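# Hang a glass beaker on a drying-rack peg

## Task

Pick up the inverted beaker from the shelved bench by the door and hang it on a peg of the drying rack on the shelved bench by the window, pushed on far enough that the peg supports it. The task fails if the beaker ever touches the floor, or if the glass breaks from a drop of more than a few centimetres or a hard knock. The parked cart, pedal bin and stool are movable. At the end, release the beaker and move the robot away from it. The task also fails if the robot falls or is left tilted.

## Robot and tools

Robot: a Rainbow Robotics RB-Y1. It has a two-wheel differential base with rear casters (0.66 m long, 0.58 m wide, front edge 0.10 m ahead of the drive axle), a folding leg and torso, a head camera, and two 7-joint arms. Each arm has a parallel gripper with a wrist camera. The base cannot move sideways. Each arm is rated for 3 kg, and a heavy load held far forward can tip the robot.

Frames: the base frame sits on the floor midway between the drive wheels, with x forward, y to the left and z up. The chest, left_hand and right_hand entries of the state are given in this frame. A hand point is the spot between the finger pads; the fingers point along the hand's -z and close along its x. The printed hand position can be off, more so at long reach. Odometry is the base frame at the start of the scene. It only counts wheel turns, so slip looks like travel. Heading runs from -3.142 to 3.142, with left positive.

execute_actions: "actions" is a list holding one action, or empty to just read the state and images. An action can contain any of these:
- "base": exactly one relative command. translate_m is metres of straight travel from where the base is, -3 to 3, forward positive. rotate_rad is a turn in place in radians, -3.2 to 3.2, counter-clockwise (left) positive. A move too long to finish in about 8.7 s is refused.
- "joints": a single dict for the whole robot, keyed by joint name. Each value is an absolute target, in radians, or in metres for the grippers. Torso: torso_squat_rad 0..1.2 (bigger lowers the chest); torso_shift_rad -0.3..0.6 (hips forward); torso_pitch_rad -0.2..1.4 (lean forward); torso_yaw_rad -1.5..1.5 (left positive). Per arm, with prefix left_ or right_: shoulder_pitch_rad ±2.356 (negative swings forward and up); shoulder_roll_rad, 0..3.141 on the left and -3.141..0 on the right (away from the body lifts the arm sideways); shoulder_yaw_rad ±2.094; elbow_rad -2.617..0.01 (negative bends); forearm_roll_rad ±3.141; wrist_pitch_rad -1.57..1.919 (negative tips the hand forward); hand_roll_rad ±2.705; gripper_m 0..0.1, the opening between the pads. Head: head_pan_rad ±0.523 relative to the chest; head_tilt_rad -0.35..1.57, positive looks down.
- "speeds": lower caps for this action, translate_m 0.05..0.4 m/s and rotate_rad 0.1..1.509 rad/s.
- "min_time_s": 0.1..8, the shortest duration for each arm and head motion.
The torso joints also share combined limits: squat+shift<=1.52; squat-shift+pitch<=1.57; shift+0.5pitch-0.4squat<=0.7; shift+0.3pitch-0.5squat<=0.39. If a command breaks one, the torso stops partway and reports off_target. A joint you leave out may keep pushing toward its previous target. An unknown key or an out-of-range value refuses the whole call, and nothing moves. "cameras" picks which images come back: head_camera, left_wrist_camera, right_wrist_camera or all. Null or omitted gives all; [] gives none.

wait(seconds 0..10): the robot keeps its current commands, and you get the state and images back. zoom_image(camera, region [x0,y0,x1,y1] in pixels, up to 504x504): a closer view of that camera's latest image. The head image is 896x504 and the wrist images are 644x364. read_manual(section "licences"): licence text only. finished_scene(scene): ends the current scene and reports whether the goal was met. It cannot be undone, so the beaker must already hang stably and the grippers must be clear.

Reading results: base_status and joint_status tell how each motion ended.
- done: it reached the target. For the base this only means the wheels turned the full amount.
- off_target: it stopped short and may still be pushing.
- contact_stop: it met strong resistance. Only the torso and the arms have this.
- time_out: it took far too long.
- limit_stop_at_<name>: a built-in limit stopped it. limit_stop_at_own_body means the guard stopped it before it reached the robot's own body.
- stopped_with_arm: the torso halted because an arm had a contact stop.
After contact_stop, time_out or stopped_with_arm, the whole group is stopped and holds where it is. The groups are the torso joints, the left arm and the right arm. To recover, back off the arm first in its own action, then the torso. If both hands share one object and the torso stops the instant it starts, resend every arm joint at its reported value, then repeat the torso command. "joint command not followed" (with a cause line) means an arm's targets were held back by the self- or arm-to-arm collision check, and the line suggests what to send instead. Such targets may be retried later. on_its_own lists what the call did not command; "held at" there is a target, not a measured position. A torque fault freezes the robot for 10 s. MOTOR HOT appears at 65 °C. An OVER-TEMPERATURE FAULT at 80 °C brakes the arm and reports limit_stop_at_motor_heat; send your targets again afterwards. Motor temperatures are listed per arm in joint order.

Gripping: to hold something, command an opening at least 0.005 m narrower than the object. The off_target that follows is expected.

Things to avoid:
- The base does not stop at furniture; it can keep pushing or spinning its wheels.
- A bent leg can reach past the front edge and shove the robot backward without odometry noticing.
- Never let the arms, hands or fingers strike or press on each other.
- Move the glass slowly, keep it low over the benches and never above the floor, and lower it gently onto the peg.
- Expect loose objects to be nudged now and then.
- Finish with the robot upright and not leaning.

Each tool is called after "Call:" as name([rows], argument=value, ...), one row to a line, values as JSON.

## Session

Call:
execute_actions(actions=[])

Scene clock: 0.00 s.
Motor temperatures (°C, as the motors report them): left_arm=[33 36 33 34 37 37 41] | right_arm=[35 32 33 29 38 43 42]
base_odometry: x=+0.000 y=+0.000 heading=+0.000 (m, m, rad; odometry frame)
base_status: not commanded
joint_positions: torso_squat_rad=+0.350 torso_shift_rad=+0.001 torso_pitch_rad=+0.002 torso_yaw_rad=+0.000 left_shoulder_pitch_rad=+0.030 left_shoulder_roll_rad=+0.022 left_shoulder_yaw_rad=+0.046 left_elbow_rad=-0.169 left_forearm_roll_rad=+0.022 left_wrist_pitch_rad=+0.049 left_hand_roll_rad=-0.024 left_gripper_m=+0.101 right_shoulder_pitch_rad=-0.027 right_shoulder_roll_rad=-0.019 right_shoulder_yaw_rad=-0.029 right_elbow_rad=-0.106 right_forearm_roll_rad=-0.006 right_wrist_pitch_rad=+0.018 right_hand_roll_rad=+0.036 right_gripper_m=+0.101 head_pan_rad=+0.000 head_tilt_rad=+0.401
joint_status: not commanded
chest: x=-0.2267 y=-0.0007 z=+1.2475 quat_wxyz=(+1.000, +0.001, +0.001, +0.000) (m; base frame)
left_hand: x=-0.1784 y=+0.2406 z=+0.5638 quat_wxyz=(+0.999, +0.013, -0.045, +0.027) (m; base frame)
right_hand: x=-0.1609 y=-0.2353 z=+0.5653 quat_wxyz=(+0.998, -0.010, -0.056, +0.005) (m; base frame)
pictures: head_camera, left_wrist_camera, right_wrist_camera
Images, in order (width x height): head_camera 896x504, left_wrist_camera 644x364, right_wrist_camera 644x364.

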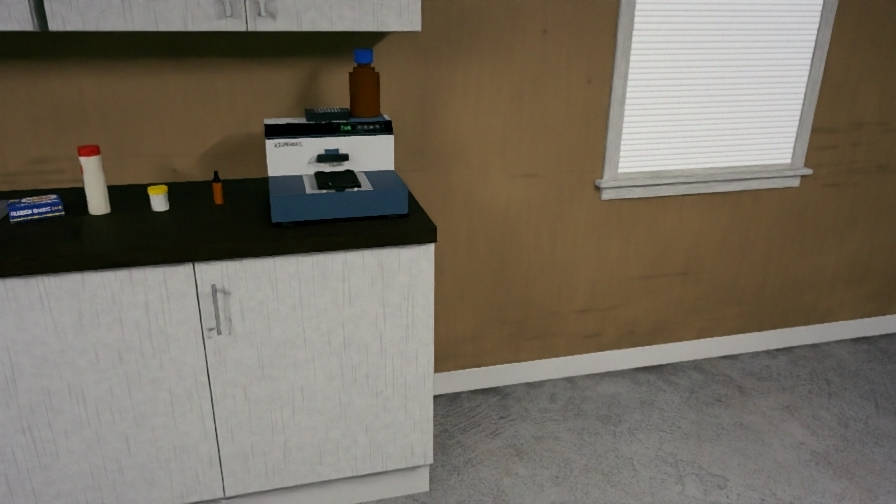

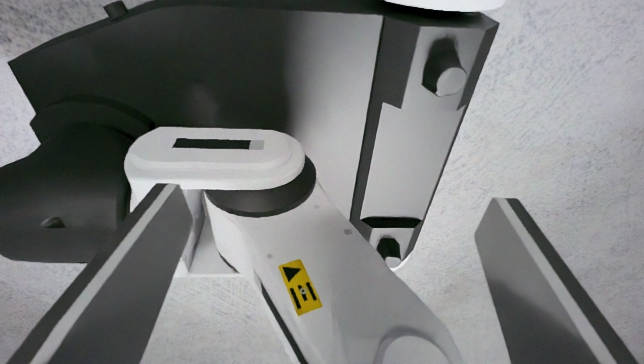

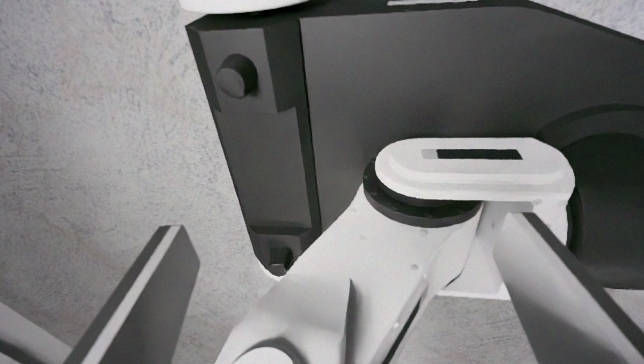

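Call:
execute_actions([
  {"joints":{"head_pan_rad":-0.52,"head_tilt_rad":0.45,"torso_yaw_rad":-0.4}},
], cameras=["head_camera","right_wrist_camera"])

Scene clock: 1.80 s.
Motor temperatures (°C, as the motors report them): left_arm=[33 36 33 34 37 37 41] | right_arm=[35 32 33 29 38 43 42]
base_odometry: x=+0.000 y=+0.000 heading=+0.000 (m, m, rad; odometry frame)
base_status: not commanded
joint_positions: torso_squat_rad=+0.350 torso_shift_rad=+0.001 torso_pitch_rad=+0.002 torso_yaw_rad=-0.400 left_shoulder_pitch_rad=+0.030 left_shoulder_roll_rad=+0.022 left_shoulder_yaw_rad=+0.046 left_elbow_rad=-0.169 left_forearm_roll_rad=+0.022 left_wrist_pitch_rad=+0.049 left_hand_roll_rad=-0.024 left_gripper_m=+0.101 right_shoulder_pitch_rad=-0.027 right_shoulder_roll_rad=-0.019 right_shoulder_yaw_rad=-0.029 right_elbow_rad=-0.106 right_forearm_roll_rad=-0.006 right_wrist_pitch_rad=+0.018 right_hand_roll_rad=+0.036 right_gripper_m=+0.101 head_pan_rad=-0.520 head_tilt_rad=+0.450
joint_status: all done
chest: x=-0.2268 y=-0.0007 z=+1.2475 quat_wxyz=(+0.980, +0.000, +0.001, -0.199) (m; base frame)
left_hand: x=-0.0885 y=+0.2022 z=+0.5636 quat_wxyz=(+0.984, +0.003, -0.047, -0.172) (m; base frame)
right_hand: x=-0.2579 y=-0.2428 z=+0.5655 quat_wxyz=(+0.979, -0.021, -0.052, -0.194) (m; base frame)
pictures: head_camera, right_wrist_camera
camera_calibration (this result's frames):
head_camera: T_world_to_cam=[[-0.782193, -0.622945, 0.01064, -0.188682], [-0.275202, 0.330132, -0.902927, 1.31151], [0.558961, -0.709192, -0.429662, 0.679167], [0, 0, 0, 1]] pos_world=[-0.166283, -0.068851, 1.47802]
right_wrist_camera: T_world_to_cam=[[-0.889172, 0.442316, -0.117171, -0.0455483], [0.27875, 0.726686, 0.627874, -0.074536], [0.362865, 0.525627, -0.769445, 0.743238], [0, 0, 0, 1]] pos_world=[-0.289418, -0.316355, 0.613343]
Images, in order (width x height): head_camera 896x504, right_wrist_camera 644x364.

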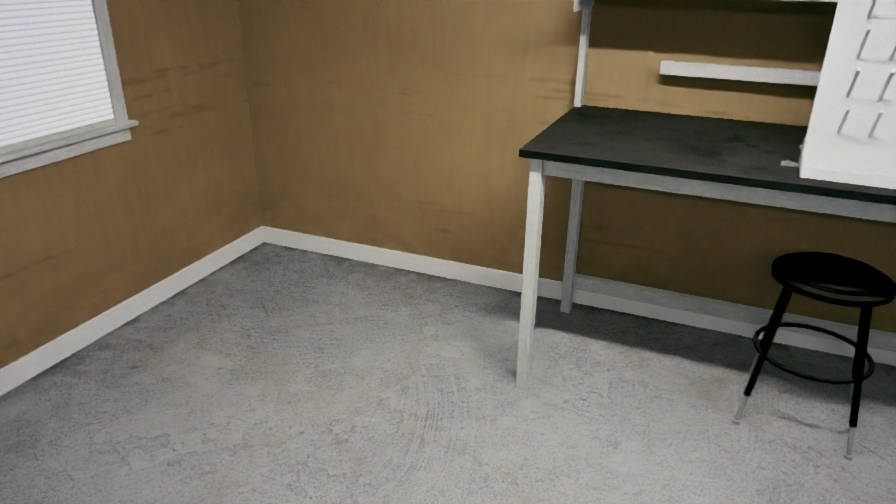

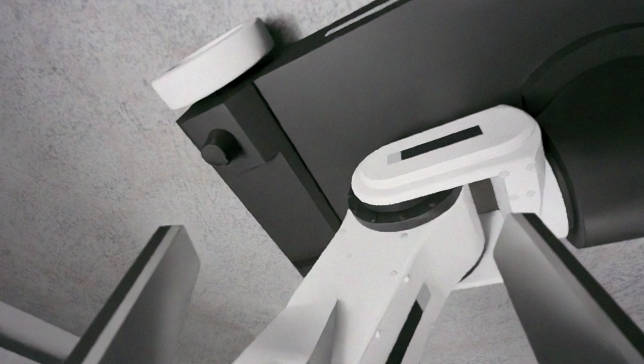

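Call:
execute_actions([
  {"base":{"rotate_rad":-0.85},"joints":{"head_tilt_rad":0.35}},
], cameras=["head_camera"])

Scene clock: 5.20 s.
Motor temperatures (°C, as the motors report them): left_arm=[33 36 33 34 37 37 41] | right_arm=[35 32 33 29 38 43 42]
base_odometry: x=+0.000 y=+0.000 heading=-0.849 (m, m, rad; odometry frame)
base_status: done
joint_positions: torso_squat_rad=+0.350 torso_shift_rad=+0.001 torso_pitch_rad=+0.002 torso_yaw_rad=-0.400 left_shoulder_pitch_rad=+0.030 left_shoulder_roll_rad=+0.022 left_shoulder_yaw_rad=+0.046 left_elbow_rad=-0.169 left_forearm_roll_rad=+0.022 left_wrist_pitch_rad=+0.049 left_hand_roll_rad=-0.024 left_gripper_m=+0.101 right_shoulder_pitch_rad=-0.027 right_shoulder_roll_rad=-0.019 right_shoulder_yaw_rad=-0.029 right_elbow_rad=-0.106 right_forearm_roll_rad=-0.006 right_wrist_pitch_rad=+0.018 right_hand_roll_rad=+0.036 right_gripper_m=+0.101 head_pan_rad=-0.520 head_tilt_rad=+0.350
joint_status: all done
chest: x=-0.2268 y=-0.0007 z=+1.2475 quat_wxyz=(+0.980, +0.000, +0.001, -0.199) (m; base frame)
left_hand: x=-0.0886 y=+0.2023 z=+0.5636 quat_wxyz=(+0.984, +0.003, -0.047, -0.172) (m; base frame)
right_hand: x=-0.2579 y=-0.2428 z=+0.5655 quat_wxyz=(+0.979, -0.021, -0.052, -0.194) (m; base frame)
pictures: head_camera
camera_calibration (this result's frames):
head_camera: T_world_to_cam=[[-0.782854, -0.622073, 0.012805, -0.191897], [-0.21938, 0.256706, -0.941262, 1.37779], [0.582247, -0.73968, -0.337434, 0.550229], [0, 0, 0, 1]] pos_world=[-0.168335, -0.0660688, 1.48499]
Images, in order (width x height): head_camera 896x504.

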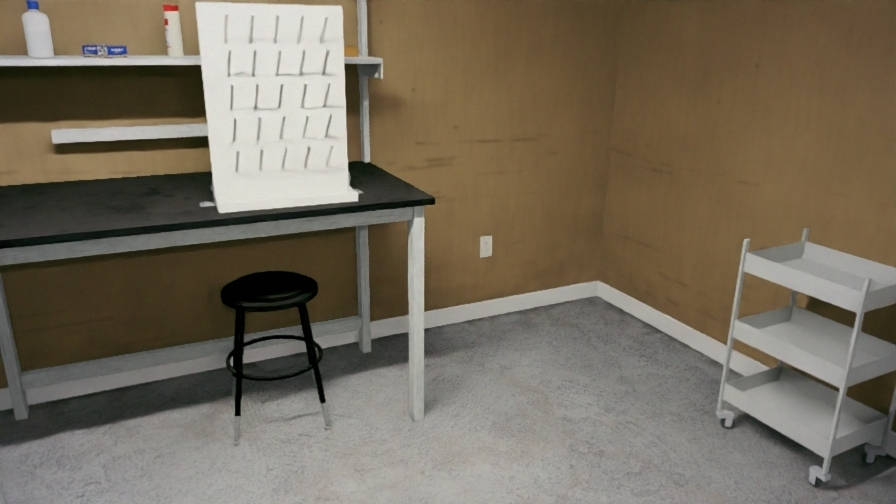

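Call:
execute_actions([
  {"base":{"rotate_rad":-1.05}},
], cameras=["head_camera"])

Scene clock: 8.87 s.
Motor temperatures (°C, as the motors report them): left_arm=[33 36 33 34 37 37 41] | right_arm=[35 32 33 29 38 43 42]
base_odometry: x=+0.000 y=+0.000 heading=-1.899 (m, m, rad; odometry frame)
base_status: done
joint_positions: torso_squat_rad=+0.350 torso_shift_rad=+0.001 torso_pitch_rad=+0.002 torso_yaw_rad=-0.400 left_shoulder_pitch_rad=+0.030 left_shoulder_roll_rad=+0.022 left_shoulder_yaw_rad=+0.046 left_elbow_rad=-0.169 left_forearm_roll_rad=+0.022 left_wrist_pitch_rad=+0.049 left_hand_roll_rad=-0.024 left_gripper_m=+0.101 right_shoulder_pitch_rad=-0.027 right_shoulder_roll_rad=-0.019 right_shoulder_yaw_rad=-0.029 right_elbow_rad=-0.106 right_forearm_roll_rad=-0.006 right_wrist_pitch_rad=+0.018 right_hand_roll_rad=+0.036 right_gripper_m=+0.101 head_pan_rad=-0.520 head_tilt_rad=+0.350
joint_status: not commanded
chest: x=-0.2268 y=-0.0007 z=+1.2475 quat_wxyz=(+0.980, +0.000, +0.001, -0.199) (m; base frame)
left_hand: x=-0.0886 y=+0.2023 z=+0.5636 quat_wxyz=(+0.984, +0.003, -0.047, -0.172) (m; base frame)
right_hand: x=-0.2579 y=-0.2428 z=+0.5655 quat_wxyz=(+0.979, -0.021, -0.052, -0.194) (m; base frame)
pictures: head_camera
camera_calibration (this result's frames):
head_camera: T_world_to_cam=[[-0.782855, -0.622073, 0.0128015, -0.191899], [-0.21938, 0.256712, -0.94126, 1.37779], [0.582246, -0.739678, -0.337439, 0.550226], [0, 0, 0, 1]] pos_world=[-0.168335, -0.0660803, 1.48499]
Images, in order (width x height): head_camera 896x504.

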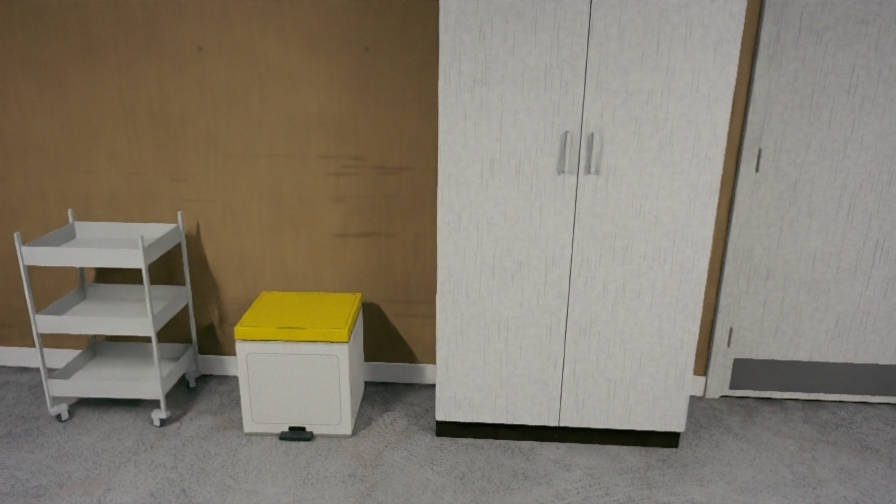

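Call:
execute_actions([
  {"base":{"rotate_rad":-1.6},"joints":{"torso_yaw_rad":0}},
], cameras=["head_camera"])

Scene clock: 13.17 s.
Motor temperatures (°C, as the motors report them): left_arm=[33 36 33 34 37 37 41] | right_arm=[35 32 33 29 38 43 42]
base_odometry: x=+0.000 y=+0.000 heading=+2.785 (m, m, rad; odometry frame)
base_status: done
joint_positions: torso_squat_rad=+0.350 torso_shift_rad=+0.001 torso_pitch_rad=+0.002 torso_yaw_rad=+0.000 left_shoulder_pitch_rad=+0.030 left_shoulder_roll_rad=+0.022 left_shoulder_yaw_rad=+0.046 left_elbow_rad=-0.169 left_forearm_roll_rad=+0.022 left_wrist_pitch_rad=+0.049 left_hand_roll_rad=-0.024 left_gripper_m=+0.101 right_shoulder_pitch_rad=-0.027 right_shoulder_roll_rad=-0.019 right_shoulder_yaw_rad=-0.029 right_elbow_rad=-0.106 right_forearm_roll_rad=-0.006 right_wrist_pitch_rad=+0.018 right_hand_roll_rad=+0.036 right_gripper_m=+0.101 head_pan_rad=-0.520 head_tilt_rad=+0.350
joint_status: all done
chest: x=-0.2268 y=-0.0007 z=+1.2475 quat_wxyz=(+1.000, +0.000, +0.001, +0.000) (m; base frame)
left_hand: x=-0.1785 y=+0.2406 z=+0.5638 quat_wxyz=(+0.999, +0.013, -0.045, +0.027) (m; base frame)
right_hand: x=-0.1608 y=-0.2353 z=+0.5653 quat_wxyz=(+0.998, -0.010, -0.056, +0.005) (m; base frame)
pictures: head_camera
camera_calibration (this result's frames):
head_camera: T_world_to_cam=[[-0.478718, -0.877886, 0.0120148, -0.122125], [-0.30181, 0.151698, -0.941222, 1.35898], [0.824463, -0.454206, -0.337575, 0.605521], [0, 0, 0, 1]] pos_world=[-0.147539, -0.0383348, 1.48498]
Images, in order (width x height): head_camera 896x504.

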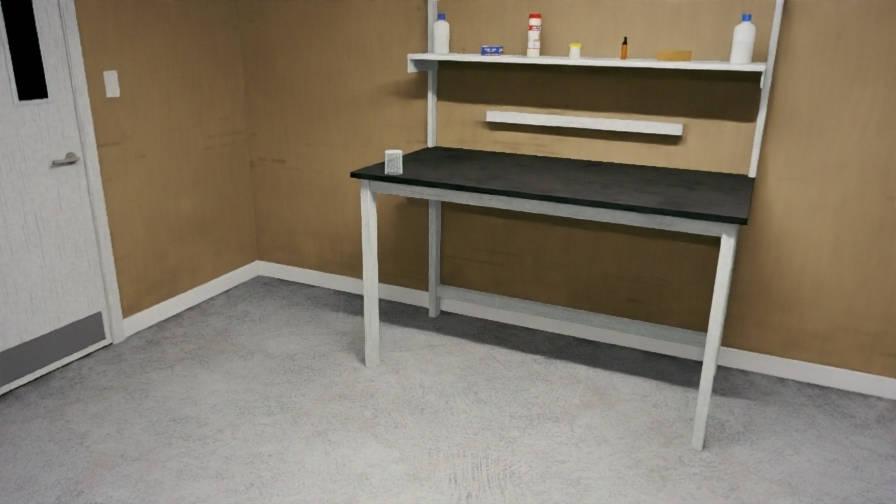

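Call:
execute_actions([
  {"base":{"rotate_rad":-0.368},"joints":{"head_pan_rad":-0.2,"head_tilt_rad":0.5,"torso_squat_rad":0}},
], cameras=[])

Call:
execute_actions([
  {"base":{"translate_m":1.75},"joints":{"right_shoulder_pitch_rad":-0.926,"right_shoulder_roll_rad":-0.134,"right_shoulder_yaw_rad":-0.277,"right_elbow_rad":-0.944,"right_forearm_roll_rad":0,"right_wrist_pitch_rad":1.84,"right_hand_roll_rad":-1.571},"min_time_s":4},
], cameras=["head_camera","right_wrist_camera"])

Scene clock: 20.07 s.
Motor temperatures (°C, as the motors report them): left_arm=[33 36 33 34 37 37 41] | right_arm=[35 32 33 29 38 43 42]
base_odometry: x=+0.000 y=+0.000 heading=+2.418 (m, m, rad; odometry frame)
base_status: done
joint_positions: torso_squat_rad=+0.000 torso_shift_rad=+0.001 torso_pitch_rad=+0.002 torso_yaw_rad=+0.000 left_shoulder_pitch_rad=+0.030 left_shoulder_roll_rad=+0.022 left_shoulder_yaw_rad=+0.046 left_elbow_rad=-0.169 left_forearm_roll_rad=+0.022 left_wrist_pitch_rad=+0.049 left_hand_roll_rad=-0.024 left_gripper_m=+0.101 right_shoulder_pitch_rad=-0.027 right_shoulder_roll_rad=-0.019 right_shoulder_yaw_rad=-0.029 right_elbow_rad=-0.106 right_forearm_roll_rad=-0.006 right_wrist_pitch_rad=+0.018 right_hand_roll_rad=+0.036 right_gripper_m=+0.101 head_pan_rad=-0.200 head_tilt_rad=+0.500
joint_status: all done
chest: x=-0.2266 y=-0.0007 z=+1.2899 quat_wxyz=(+1.000, +0.000, +0.001, +0.000) (m; base frame)
left_hand: x=-0.1785 y=+0.2406 z=+0.6062 quat_wxyz=(+0.999, +0.013, -0.045, +0.027) (m; base frame)
right_hand: x=-0.1608 y=-0.2354 z=+0.6077 quat_wxyz=(+0.998, -0.010, -0.056, +0.005) (m; base frame)
pictures: none
No camera images: the call's "cameras" was empty. Leave "cameras" out to get every camera's image.

Scene clock: 26.00 s.
Motor temperatures (°C, as the motors report them): left_arm=[33 36 33 34 37 37 41] | right_arm=[35 32 33 29 38 43 42]
base_odometry: x=-1.310 y=+1.160 heading=+2.417 (m, m, rad; odometry frame)
base_status: done
joint_positions: torso_squat_rad=+0.000 torso_shift_rad=+0.001 torso_pitch_rad=+0.002 torso_yaw_rad=+0.000 left_shoulder_pitch_rad=+0.030 left_shoulder_roll_rad=+0.022 left_shoulder_yaw_rad=+0.046 left_elbow_rad=-0.169 left_forearm_roll_rad=+0.022 left_wrist_pitch_rad=+0.049 left_hand_roll_rad=-0.024 left_gripper_m=+0.101 right_shoulder_pitch_rad=-0.926 right_shoulder_roll_rad=-0.134 right_shoulder_yaw_rad=-0.277 right_elbow_rad=-0.944 right_forearm_roll_rad=+0.000 right_wrist_pitch_rad=+1.840 right_hand_roll_rad=-1.571 right_gripper_m=+0.101 head_pan_rad=-0.200 head_tilt_rad=+0.500
joint_status: all done
chest: x=-0.2267 y=-0.0007 z=+1.2899 quat_wxyz=(+1.000, +0.000, +0.001, +0.000) (m; base frame)
left_hand: x=-0.1783 y=+0.2406 z=+0.6062 quat_wxyz=(+0.999, +0.013, -0.045, +0.027) (m; base frame)
right_hand: x=+0.2628 y=-0.2205 z=+1.0284 quat_wxyz=(+0.707, +0.000, +0.001, -0.707) (m; base frame)
pictures: head_camera, right_wrist_camera
camera_calibration (this result's frames):
head_camera: T_world_to_cam=[[-0.176855, -0.984203, 0.00818084, -0.0553164], [-0.468064, 0.0767906, -0.880352, 1.27417], [0.865817, -0.159524, -0.474251, 0.832144], [0, 0, 0, 1]] pos_world=[-0.133873, -0.0195402, 1.51682]
right_wrist_camera: T_world_to_cam=[[0.0720863, 0.997388, -0.0045932, 0.215838], [0.765493, -0.0523727, 0.641309, -0.840138], [0.639393, -0.0497457, -0.767269, 0.696974], [0, 0, 0, 1]] pos_world=[0.181921, -0.224603, 1.07455]
Images, in order (width x height): head_camera 896x504, right_wrist_camera 644x364.

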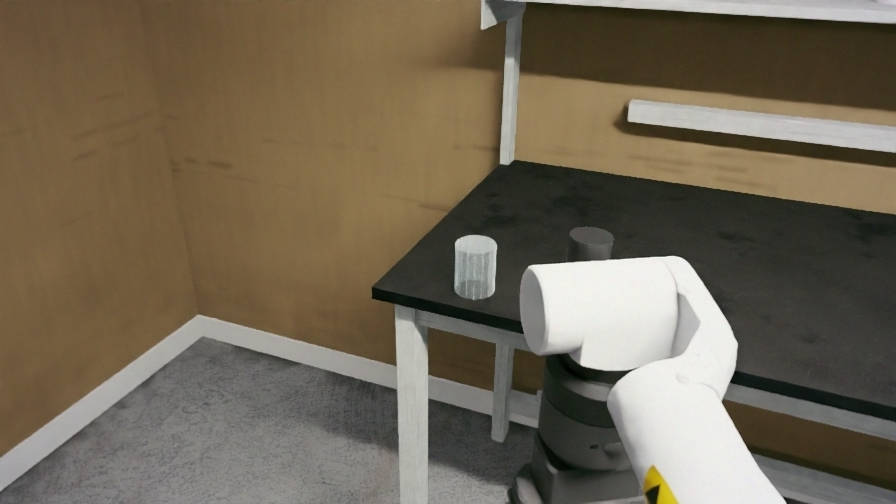

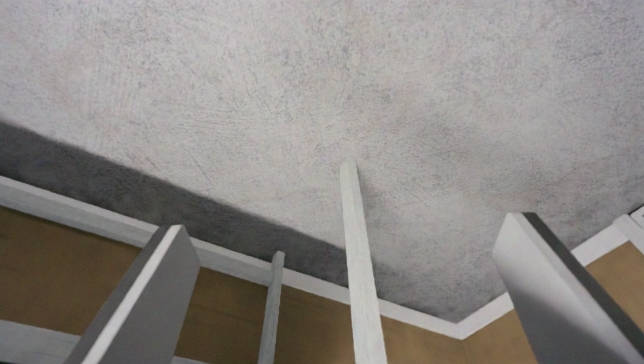

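Call:
execute_actions([
  {"base":{"translate_m":0.38},"joints":{"head_tilt_rad":0.8,"head_pan_rad":-0.3,"torso_yaw_rad":0.0}},
], cameras=["head_camera","right_wrist_camera"])

Scene clock: 29.60 s.
Motor temperatures (°C, as the motors report them): left_arm=[33 36 33 34 37 37 41] | right_arm=[35 32 33 29 38 43 42]
base_odometry: x=-1.595 y=+1.412 heading=+2.416 (m, m, rad; odometry frame)
base_status: done
joint_positions: torso_squat_rad=+0.000 torso_shift_rad=+0.001 torso_pitch_rad=+0.002 torso_yaw_rad=+0.000 left_shoulder_pitch_rad=+0.030 left_shoulder_roll_rad=+0.022 left_shoulder_yaw_rad=+0.046 left_elbow_rad=-0.169 left_forearm_roll_rad=+0.022 left_wrist_pitch_rad=+0.049 left_hand_roll_rad=-0.024 left_gripper_m=+0.101 right_shoulder_pitch_rad=-0.926 right_shoulder_roll_rad=-0.134 right_shoulder_yaw_rad=-0.277 right_elbow_rad=-0.944 right_forearm_roll_rad=+0.000 right_wrist_pitch_rad=+1.840 right_hand_roll_rad=-1.571 right_gripper_m=+0.101 head_pan_rad=-0.300 head_tilt_rad=+0.800
joint_status: all done
chest: x=-0.2267 y=-0.0007 z=+1.2899 quat_wxyz=(+1.000, +0.000, +0.001, +0.000) (m; base frame)
left_hand: x=-0.1783 y=+0.2406 z=+0.6062 quat_wxyz=(+0.999, +0.013, -0.045, +0.027) (m; base frame)
right_hand: x=+0.2629 y=-0.2205 z=+1.0285 quat_wxyz=(+0.707, +0.000, +0.001, -0.707) (m; base frame)
pictures: head_camera, right_wrist_camera
camera_calibration (this result's frames):
head_camera: T_world_to_cam=[[-0.272581, -0.962132, 0.00142128, -0.0647886], [-0.686504, 0.193457, -0.700919, 0.962286], [0.674101, -0.192033, -0.71324, 1.14902], [0, 0, 0, 1]] pos_world=[-0.131604, -0.0278469, 1.4941]
right_wrist_camera: T_world_to_cam=[[0.0720972, 0.997387, -0.00459209, 0.215839], [0.765463, -0.0523795, 0.641344, -0.840197], [0.639428, -0.0497542, -0.76724, 0.696947], [0, 0, 0, 1]] pos_world=[0.181931, -0.224608, 1.07457]
Images, in order (width x height): head_camera 896x504, right_wrist_camera 644x364.

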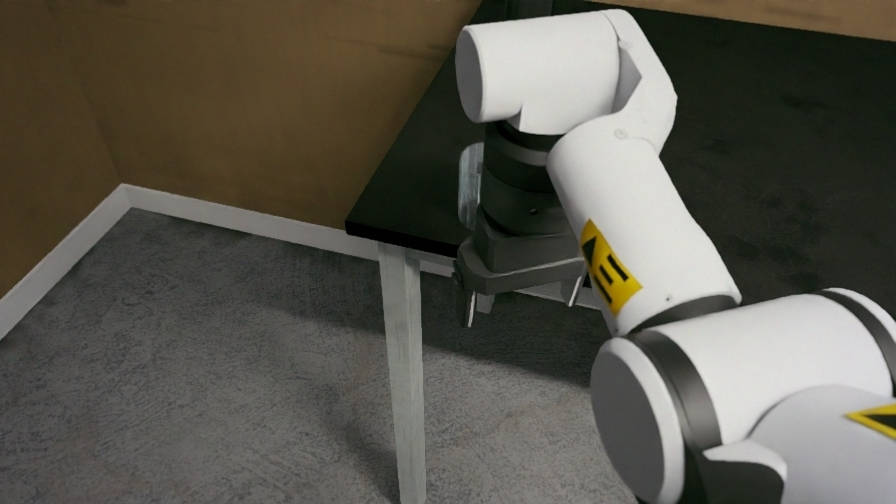

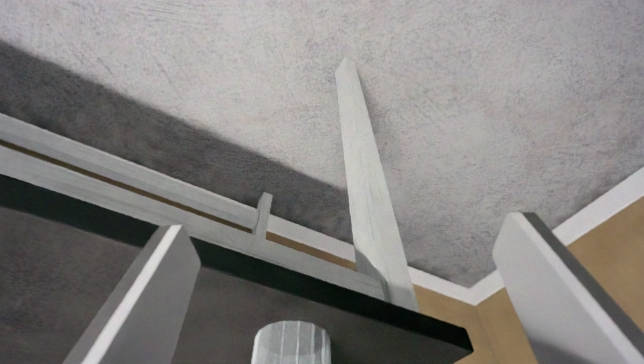

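Call:
execute_actions([
  {"base":{"translate_m":0.2},"joints":{"head_tilt_rad":0.9,"torso_yaw_rad":-0.12,"right_shoulder_pitch_rad":-0.974,"right_shoulder_roll_rad":-0.147,"right_shoulder_yaw_rad":-0.287,"right_wrist_pitch_rad":1.89}},
], cameras=["head_camera","right_wrist_camera"])

Scene clock: 32.87 s.
Motor temperatures (°C, as the motors report them): left_arm=[33 36 33 34 37 37 41] | right_arm=[35 32 33 29 38 43 42]
base_odometry: x=-1.744 y=+1.545 heading=+2.415 (m, m, rad; odometry frame)
base_status: done
joint_positions: torso_squat_rad=+0.000 torso_shift_rad=+0.001 torso_pitch_rad=+0.002 torso_yaw_rad=-0.120 left_shoulder_pitch_rad=+0.030 left_shoulder_roll_rad=+0.022 left_shoulder_yaw_rad=+0.046 left_elbow_rad=-0.169 left_forearm_roll_rad=+0.022 left_wrist_pitch_rad=+0.049 left_hand_roll_rad=-0.024 left_gripper_m=+0.101 right_shoulder_pitch_rad=-0.974 right_shoulder_roll_rad=-0.147 right_shoulder_yaw_rad=-0.287 right_elbow_rad=-0.944 right_forearm_roll_rad=+0.000 right_wrist_pitch_rad=+1.890 right_hand_roll_rad=-1.571 right_gripper_m=+0.101 head_pan_rad=-0.300 head_tilt_rad=+0.900
joint_status: all done
chest: x=-0.2267 y=-0.0007 z=+1.2899 quat_wxyz=(+0.998, +0.000, +0.001, -0.060) (m; base frame)
left_hand: x=-0.1498 y=+0.2329 z=+0.6061 quat_wxyz=(+0.998, +0.010, -0.046, -0.033) (m; base frame)
right_hand: x=+0.2376 y=-0.2780 z=+1.0525 quat_wxyz=(+0.663, -0.001, +0.001, -0.748) (m; base frame)
pictures: head_camera, right_wrist_camera
camera_calibration (this result's frames):
head_camera: T_world_to_cam=[[-0.385866, -0.922555, -0.000678763, -0.0872406], [-0.719149, 0.301251, -0.626157, 0.845053], [0.577868, -0.241125, -0.779697, 1.22774], [0, 0, 0, 1]] pos_world=[-0.135414, -0.0390199, 1.48634]
right_wrist_camera: T_world_to_cam=[[0.190876, 0.981603, -0.00461271, 0.24253], [0.754473, -0.1437, 0.640407, -0.861053], [0.627963, -0.125718, -0.768022, 0.711127], [0, 0, 0, 1]] pos_world=[0.156787, -0.2724, 1.0987]
Images, in order (width x height): head_camera 896x504, right_wrist_camera 644x364.

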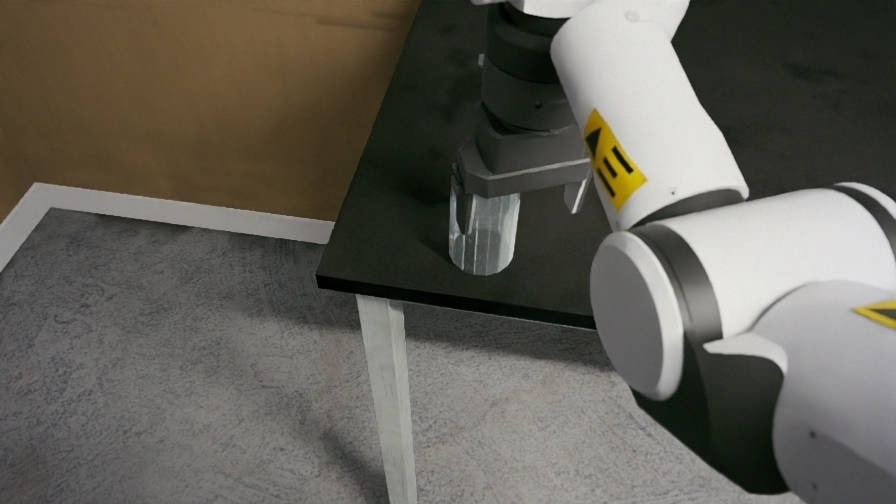

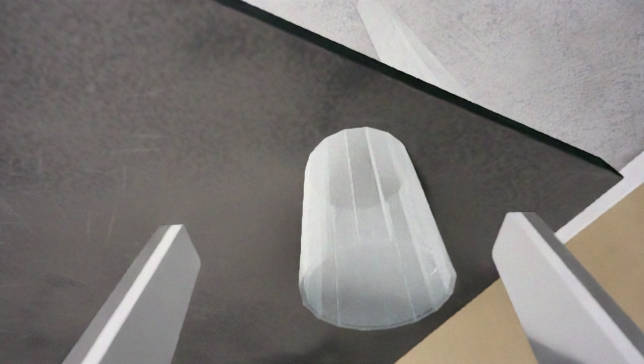

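Call:
execute_actions([
  {"base":{"translate_m":0.054},"joints":{"torso_yaw_rad":-0.108}},
], cameras=["head_camera","right_wrist_camera"])

Scene clock: 35.23 s.
Motor temperatures (°C, as the motors report them): left_arm=[33 36 33 34 37 37 41] | right_arm=[35 32 33 29 38 43 42]
base_odometry: x=-1.785 y=+1.581 heading=+2.414 (m, m, rad; odometry frame)
base_status: done
joint_positions: torso_squat_rad=+0.000 torso_shift_rad=+0.001 torso_pitch_rad=+0.002 torso_yaw_rad=-0.108 left_shoulder_pitch_rad=+0.030 left_shoulder_roll_rad=+0.022 left_shoulder_yaw_rad=+0.046 left_elbow_rad=-0.169 left_forearm_roll_rad=+0.022 left_wrist_pitch_rad=+0.049 left_hand_roll_rad=-0.024 left_gripper_m=+0.101 right_shoulder_pitch_rad=-0.974 right_shoulder_roll_rad=-0.147 right_shoulder_yaw_rad=-0.287 right_elbow_rad=-0.944 right_forearm_roll_rad=+0.000 right_wrist_pitch_rad=+1.890 right_hand_roll_rad=-1.571 right_gripper_m=+0.101 head_pan_rad=-0.300 head_tilt_rad=+0.900
joint_status: all done
chest: x=-0.2267 y=-0.0007 z=+1.2899 quat_wxyz=(+0.999, +0.000, +0.001, -0.054) (m; base frame)
left_hand: x=-0.1527 y=+0.2338 z=+0.6062 quat_wxyz=(+0.999, +0.011, -0.046, -0.027) (m; base frame)
right_hand: x=+0.2408 y=-0.2723 z=+1.0525 quat_wxyz=(+0.668, -0.001, +0.001, -0.744) (m; base frame)
pictures: head_camera, right_wrist_camera
camera_calibration (this result's frames):
head_camera: T_world_to_cam=[[-0.374736, -0.927131, -0.000740927, -0.0846704], [-0.72265, 0.292587, -0.626235, 0.844292], [0.580819, -0.234137, -0.779634, 1.22838], [0, 0, 0, 1]] pos_world=[-0.135067, -0.0379206, 1.48635]
right_wrist_camera: T_world_to_cam=[[0.178988, 0.983841, -0.00451601, 0.23972], [0.75609, -0.134614, 0.640474, -0.860706], [0.629516, -0.118052, -0.767967, 0.711491], [0, 0, 0, 1]] pos_world=[0.159969, -0.267717, 1.09874]
Images, in order (width x height): head_camera 896x504, right_wrist_camera 644x364.

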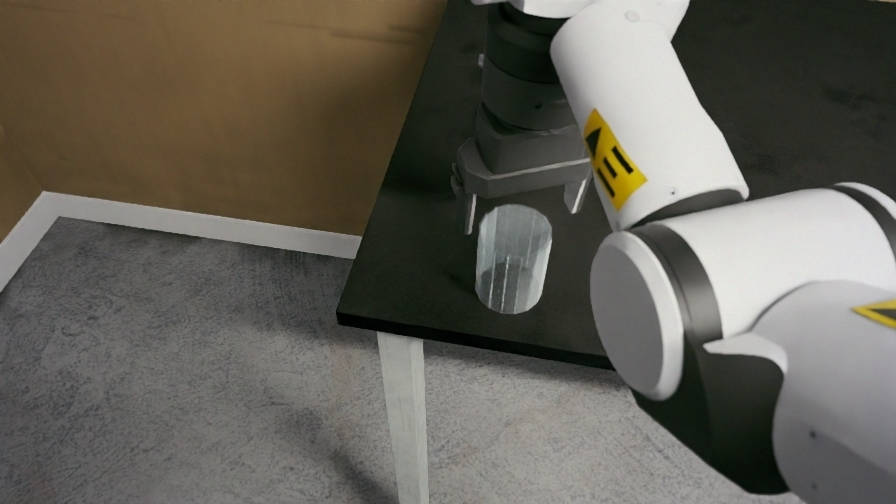

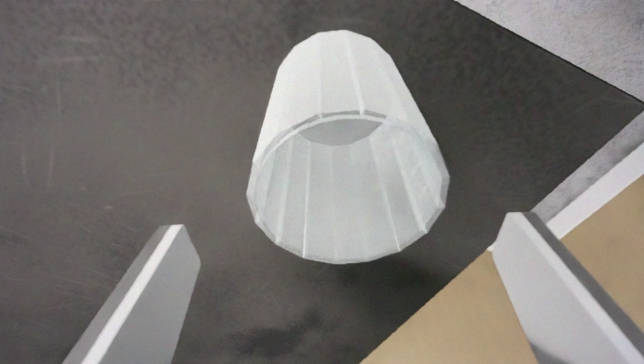

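Call:
execute_actions([
  {"joints":{"torso_squat_rad":0.43,"torso_shift_rad":0.008}},
], cameras=["head_camera","right_wrist_camera"])

Scene clock: 37.87 s.
Motor temperatures (°C, as the motors report them): left_arm=[33 36 33 34 37 37 41] | right_arm=[35 32 33 29 38 43 42]
base_odometry: x=-1.785 y=+1.581 heading=+2.414 (m, m, rad; odometry frame)
base_status: not commanded
joint_positions: torso_squat_rad=+0.430 torso_shift_rad=+0.008 torso_pitch_rad=+0.001 torso_yaw_rad=-0.108 left_shoulder_pitch_rad=+0.030 left_shoulder_roll_rad=+0.022 left_shoulder_yaw_rad=+0.046 left_elbow_rad=-0.169 left_forearm_roll_rad=+0.022 left_wrist_pitch_rad=+0.049 left_hand_roll_rad=-0.024 left_gripper_m=+0.101 right_shoulder_pitch_rad=-0.974 right_shoulder_roll_rad=-0.147 right_shoulder_yaw_rad=-0.287 right_elbow_rad=-0.944 right_forearm_roll_rad=+0.000 right_wrist_pitch_rad=+1.890 right_hand_roll_rad=-1.571 right_gripper_m=+0.101 head_pan_rad=-0.300 head_tilt_rad=+0.900
joint_status: all done
chest: x=-0.2225 y=-0.0007 z=+1.2262 quat_wxyz=(+0.999, +0.000, +0.001, -0.054) (m; base frame)
left_hand: x=-0.1482 y=+0.2338 z=+0.5424 quat_wxyz=(+0.999, +0.011, -0.046, -0.027) (m; base frame)
right_hand: x=+0.2451 y=-0.2723 z=+0.9889 quat_wxyz=(+0.668, +0.000, +0.001, -0.744) (m; base frame)
pictures: head_camera, right_wrist_camera
camera_calibration (this result's frames):
head_camera: T_world_to_cam=[[-0.374736, -0.927131, -0.000839996, -0.082975], [-0.722491, 0.29259, -0.626417, 0.807678], [0.581017, -0.234134, -0.779488, 1.17609], [0, 0, 0, 1]] pos_world=[-0.130884, -0.0378836, 1.42263]
right_wrist_camera: T_world_to_cam=[[0.17899, 0.983841, -0.00446933, 0.238581], [0.755921, -0.134614, 0.640674, -0.823357], [0.62972, -0.118053, -0.7678, 0.659715], [0, 0, 0, 1]] pos_world=[0.164254, -0.26768, 1.0351]
Images, in order (width x height): head_camera 896x504, right_wrist_camera 644x364.

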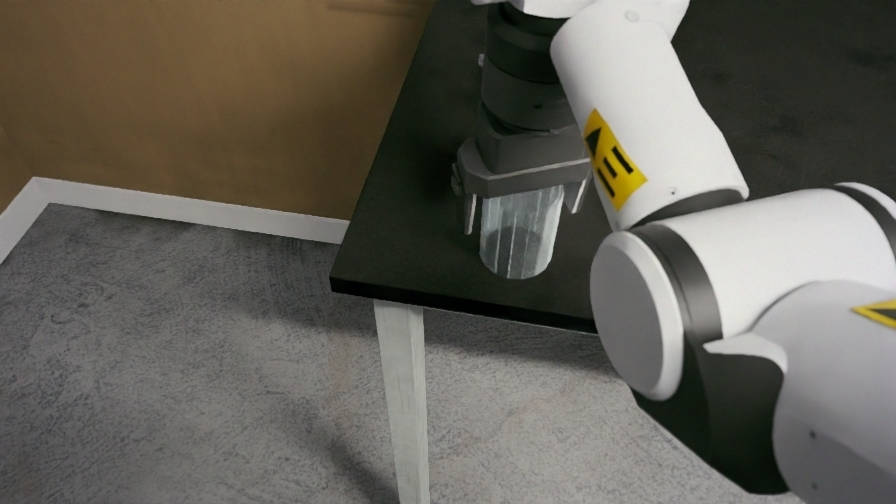

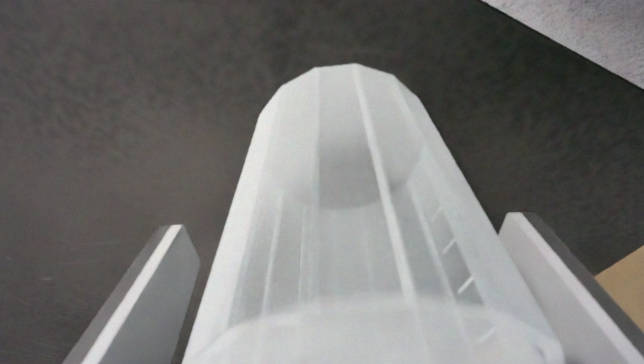

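Call:
execute_actions([
  {"joints":{"right_gripper_m":0.06}},
], cameras=["right_wrist_camera"])

Scene clock: 38.93 s.
Motor temperatures (°C, as the motors report them): left_arm=[33 36 33 34 37 37 41] | right_arm=[35 32 33 29 38 43 42]
base_odometry: x=-1.785 y=+1.581 heading=+2.414 (m, m, rad; odometry frame)
base_status: not commanded
joint_positions: torso_squat_rad=+0.430 torso_shift_rad=+0.008 torso_pitch_rad=+0.001 torso_yaw_rad=-0.108 left_shoulder_pitch_rad=+0.030 left_shoulder_roll_rad=+0.022 left_shoulder_yaw_rad=+0.046 left_elbow_rad=-0.169 left_forearm_roll_rad=+0.022 left_wrist_pitch_rad=+0.049 left_hand_roll_rad=-0.024 left_gripper_m=+0.101 right_shoulder_pitch_rad=-0.974 right_shoulder_roll_rad=-0.147 right_shoulder_yaw_rad=-0.287 right_elbow_rad=-0.944 right_forearm_roll_rad=+0.000 right_wrist_pitch_rad=+1.890 right_hand_roll_rad=-1.571 right_gripper_m=+0.071 head_pan_rad=-0.300 head_tilt_rad=+0.900
joint_status: right_gripper_m off_target (ended at +0.071, target +0.060)
chest: x=-0.2225 y=-0.0007 z=+1.2262 quat_wxyz=(+0.999, +0.000, +0.001, -0.054) (m; base frame)
left_hand: x=-0.1482 y=+0.2338 z=+0.5424 quat_wxyz=(+0.999, +0.011, -0.046, -0.027) (m; base frame)
right_hand: x=+0.2451 y=-0.2723 z=+0.9889 quat_wxyz=(+0.668, +0.000, +0.001, -0.744) (m; base frame)
pictures: right_wrist_camera
camera_calibration (this result's frames):
right_wrist_camera: T_world_to_cam=[[0.178991, 0.983841, -0.0044717, 0.238583], [0.75592, -0.134613, 0.640674, -0.823358], [0.629719, -0.118055, -0.7678, 0.659714], [0, 0, 0, 1]] pos_world=[0.164254, -0.26768, 1.0351]
Images, in order (width x height): right_wrist_camera 644x364.

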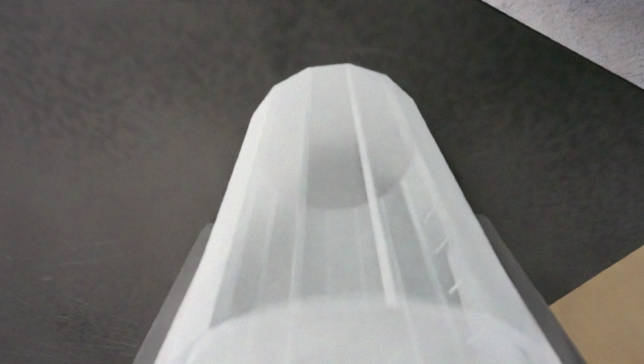

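Call:
execute_actions([
  {"joints":{"torso_squat_rad":0.3}},
], cameras=["right_wrist_camera"])

Call:
execute_actions([
  {"base":{"translate_m":-1.65},"joints":{"torso_squat_rad":0.0,"torso_shift_rad":0,"torso_yaw_rad":0,"head_pan_rad":0,"head_tilt_rad":0.2}},
], cameras=["right_wrist_camera"])

Call:
execute_actions([
  {"base":{"rotate_rad":2.586},"joints":{"right_shoulder_pitch_rad":-0.1,"right_shoulder_roll_rad":-0.05,"right_shoulder_yaw_rad":-0.03,"right_elbow_rad":-1.2,"right_wrist_pitch_rad":1.0},"min_time_s":3},
], cameras=["head_camera","right_wrist_camera"])

Scene clock: 67.10 s.
Motor temperatures (°C, as the motors report them): left_arm=[33 36 33 34 37 37 41] | right_arm=[36 32 33 30 38 43 42]
base_odometry: x=-1.785 y=+1.581 heading=+2.414 (m, m, rad; odometry frame)
base_status: not commanded
joint_positions: torso_squat_rad=+0.300 torso_shift_rad=+0.008 torso_pitch_rad=+0.002 torso_yaw_rad=-0.108 left_shoulder_pitch_rad=+0.030 left_shoulder_roll_rad=+0.022 left_shoulder_yaw_rad=+0.046 left_elbow_rad=-0.169 left_forearm_roll_rad=+0.022 left_wrist_pitch_rad=+0.049 left_hand_roll_rad=-0.024 left_gripper_m=+0.101 right_shoulder_pitch_rad=-0.974 right_shoulder_roll_rad=-0.147 right_shoulder_yaw_rad=-0.287 right_elbow_rad=-0.944 right_forearm_roll_rad=+0.000 right_wrist_pitch_rad=+1.890 right_hand_roll_rad=-1.571 right_gripper_m=+0.071 head_pan_rad=-0.300 head_tilt_rad=+0.900
joint_status: all done
chest: x=-0.2220 y=-0.0007 z=+1.2586 quat_wxyz=(+0.999, +0.000, +0.001, -0.054) (m; base frame)
left_hand: x=-0.1481 y=+0.2338 z=+0.5749 quat_wxyz=(+0.999, +0.011, -0.046, -0.027) (m; base frame)
right_hand: x=+0.2455 y=-0.2723 z=+1.0212 quat_wxyz=(+0.668, -0.001, +0.001, -0.744) (m; base frame)
pictures: right_wrist_camera
camera_calibration (this result's frames):
right_wrist_camera: T_world_to_cam=[[0.178997, 0.983839, -0.00455119, 0.238765], [0.756223, -0.134623, 0.640315, -0.843996], [0.629354, -0.118056, -0.768099, 0.684642], [0, 0, 0, 1]] pos_world=[0.164628, -0.267701, 1.06738]
Images, in order (width x height): right_wrist_camera 644x364.

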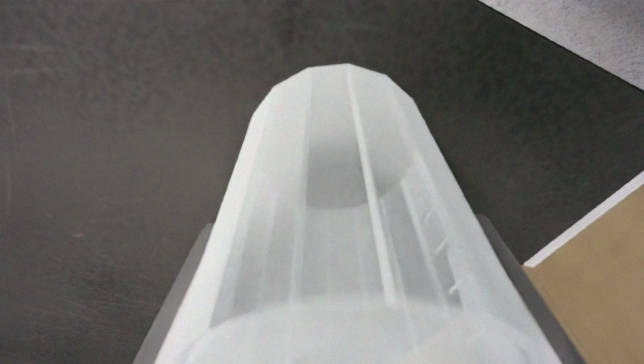

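Scene clock: 73.13 s.
Motor temperatures (°C, as the motors report them): left_arm=[33 36 33 34 37 37 41] | right_arm=[36 32 33 30 38 43 42]
base_odometry: x=-0.553 y=+0.483 heading=+2.413 (m, m, rad; odometry frame)
base_status: done
joint_positions: torso_squat_rad=+0.000 torso_shift_rad=+0.000 torso_pitch_rad=+0.002 torso_yaw_rad=+0.000 left_shoulder_pitch_rad=+0.030 left_shoulder_roll_rad=+0.022 left_shoulder_yaw_rad=+0.046 left_elbow_rad=-0.169 left_forearm_roll_rad=+0.022 left_wrist_pitch_rad=+0.049 left_hand_roll_rad=-0.024 left_gripper_m=+0.101 right_shoulder_pitch_rad=-0.974 right_shoulder_roll_rad=-0.147 right_shoulder_yaw_rad=-0.287 right_elbow_rad=-0.944 right_forearm_roll_rad=+0.000 right_wrist_pitch_rad=+1.890 right_hand_roll_rad=-1.571 right_gripper_m=+0.071 head_pan_rad=+0.000 head_tilt_rad=+0.200
joint_status: all done
chest: x=-0.2275 y=-0.0007 z=+1.2899 quat_wxyz=(+1.000, +0.000, +0.001, +0.000) (m; base frame)
left_hand: x=-0.1791 y=+0.2405 z=+0.6062 quat_wxyz=(+0.999, +0.013, -0.045, +0.026) (m; base frame)
right_hand: x=+0.2666 y=-0.2204 z=+1.0525 quat_wxyz=(+0.707, +0.000, +0.001, -0.707) (m; base frame)
pictures: right_wrist_camera
camera_calibration (this result's frames):
right_wrist_camera: T_world_to_cam=[[0.0719797, 0.997397, -0.00432949, 0.215282], [0.766183, -0.0525134, 0.640474, -0.857776], [0.638579, -0.0494183, -0.767968, 0.714104], [0, 0, 0, 1]] pos_world=[0.185705, -0.224476, 1.09872]
Images, in order (width x height): right_wrist_camera 644x364.

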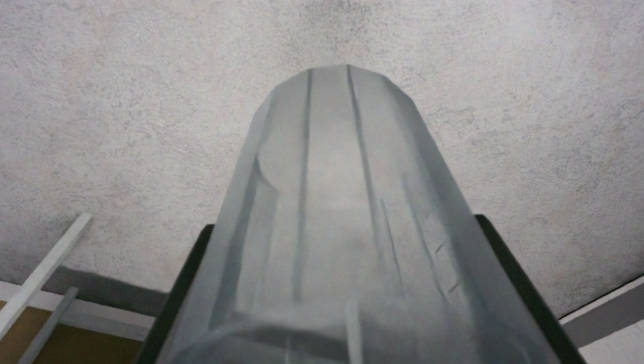

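Scene clock: 78.27 s.
Motor temperatures (°C, as the motors report them): left_arm=[33 36 33 34 37 37 41] | right_arm=[36 32 33 30 38 44 42]
base_odometry: x=-0.553 y=+0.483 heading=-1.285 (m, m, rad; odometry frame)
base_status: done
joint_positions: torso_squat_rad=+0.000 torso_shift_rad=+0.000 torso_pitch_rad=+0.002 torso_yaw_rad=+0.000 left_shoulder_pitch_rad=+0.030 left_shoulder_roll_rad=+0.022 left_shoulder_yaw_rad=+0.046 left_elbow_rad=-0.169 left_forearm_roll_rad=+0.022 left_wrist_pitch_rad=+0.049 left_hand_roll_rad=-0.024 left_gripper_m=+0.101 right_shoulder_pitch_rad=-0.100 right_shoulder_roll_rad=-0.050 right_shoulder_yaw_rad=-0.030 right_elbow_rad=-1.200 right_forearm_roll_rad=+0.000 right_wrist_pitch_rad=+1.000 right_hand_roll_rad=-1.571 right_gripper_m=+0.071 head_pan_rad=+0.000 head_tilt_rad=+0.200
joint_status: all done
chest: x=-0.2276 y=-0.0007 z=+1.2899 quat_wxyz=(+1.000, +0.000, +0.001, +0.000) (m; base frame)
left_hand: x=-0.1792 y=+0.2405 z=+0.6062 quat_wxyz=(+0.999, +0.013, -0.045, +0.026) (m; base frame)
right_hand: x=+0.1341 y=-0.2492 z=+0.7782 quat_wxyz=(+0.701, +0.087, -0.120, -0.697) (m; base frame)
pictures: head_camera, right_wrist_camera
camera_calibration (this result's frames):
head_camera: T_world_to_cam=[[0.0184714, -0.999732, 0.0139801, -0.0240643], [-0.192428, -0.0172757, -0.981159, 1.48045], [0.981137, 0.0154332, -0.192695, 0.437233], [0, 0, 0, 1]] pos_world=[-0.143661, -0.0052299, 1.53714]
right_wrist_camera: T_world_to_cam=[[0.0711516, 0.996964, -0.0316295, 0.273686], [0.545418, -0.012337, 0.838073, -0.696237], [0.835139, -0.0768816, -0.54464, 0.379637], [0, 0, 0, 1]] pos_world=[0.0432173, -0.252258, 0.79892]
Images, in order (width x height): head_camera 896x504, right_wrist_camera 644x364.

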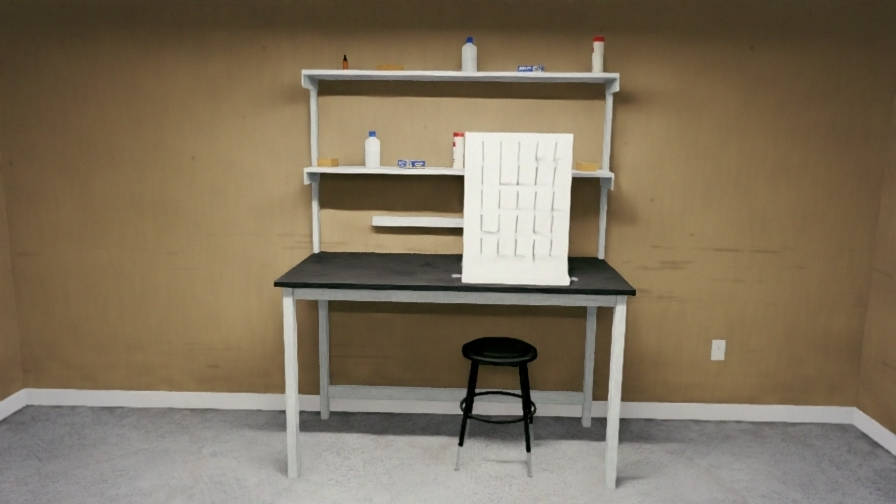

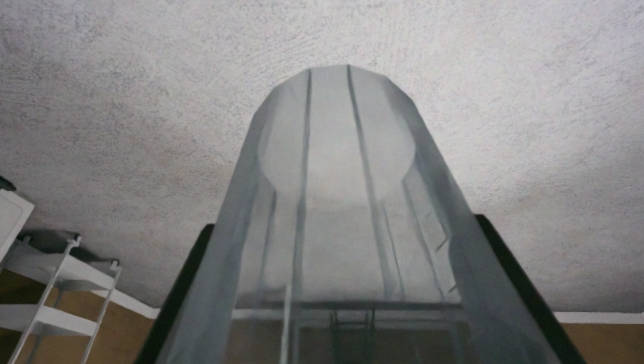

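Call:
execute_actions([
  {"base":{"translate_m":1.8},"joints":{"head_pan_rad":-0.2,"head_tilt_rad":0.35}},
], cameras=["head_camera"])

Scene clock: 85.10 s.
Motor temperatures (°C, as the motors report them): left_arm=[33 36 33 34 37 37 41] | right_arm=[36 32 33 30 38 44 42]
base_odometry: x=-0.044 y=-1.243 heading=-1.284 (m, m, rad; odometry frame)
base_status: done
joint_positions: torso_squat_rad=+0.000 torso_shift_rad=+0.000 torso_pitch_rad=+0.002 torso_yaw_rad=+0.000 left_shoulder_pitch_rad=+0.030 left_shoulder_roll_rad=+0.022 left_shoulder_yaw_rad=+0.046 left_elbow_rad=-0.169 left_forearm_roll_rad=+0.022 left_wrist_pitch_rad=+0.049 left_hand_roll_rad=-0.024 left_gripper_m=+0.101 right_shoulder_pitch_rad=-0.100 right_shoulder_roll_rad=-0.050 right_shoulder_yaw_rad=-0.030 right_elbow_rad=-1.200 right_forearm_roll_rad=+0.000 right_wrist_pitch_rad=+1.000 right_hand_roll_rad=-1.571 right_gripper_m=+0.071 head_pan_rad=-0.200 head_tilt_rad=+0.350
joint_status: all done
chest: x=-0.2274 y=-0.0007 z=+1.2899 quat_wxyz=(+1.000, +0.000, +0.001, +0.000) (m; base frame)
left_hand: x=-0.1790 y=+0.2405 z=+0.6062 quat_wxyz=(+0.999, +0.013, -0.045, +0.026) (m; base frame)
right_hand: x=+0.1340 y=-0.2493 z=+0.7781 quat_wxyz=(+0.701, +0.087, -0.120, -0.697) (m; base frame)
pictures: head_camera
camera_calibration (this result's frames):
head_camera: T_world_to_cam=[[-0.178398, -0.983892, 0.0113969, -0.0605792], [-0.33389, 0.0496368, -0.941304, 1.39214], [0.925576, -0.171732, -0.337367, 0.641061], [0, 0, 0, 1]] pos_world=[-0.139335, -0.0186145, 1.52739]
Images, in order (width x height): head_camera 896x504.

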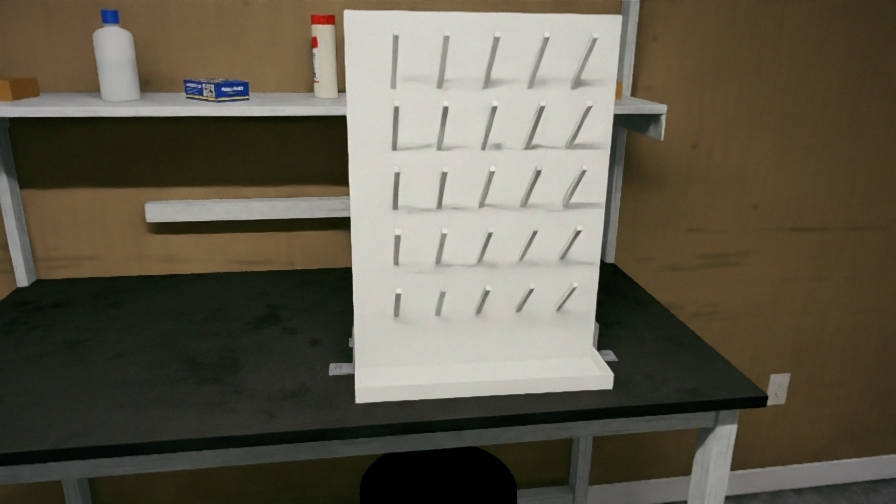

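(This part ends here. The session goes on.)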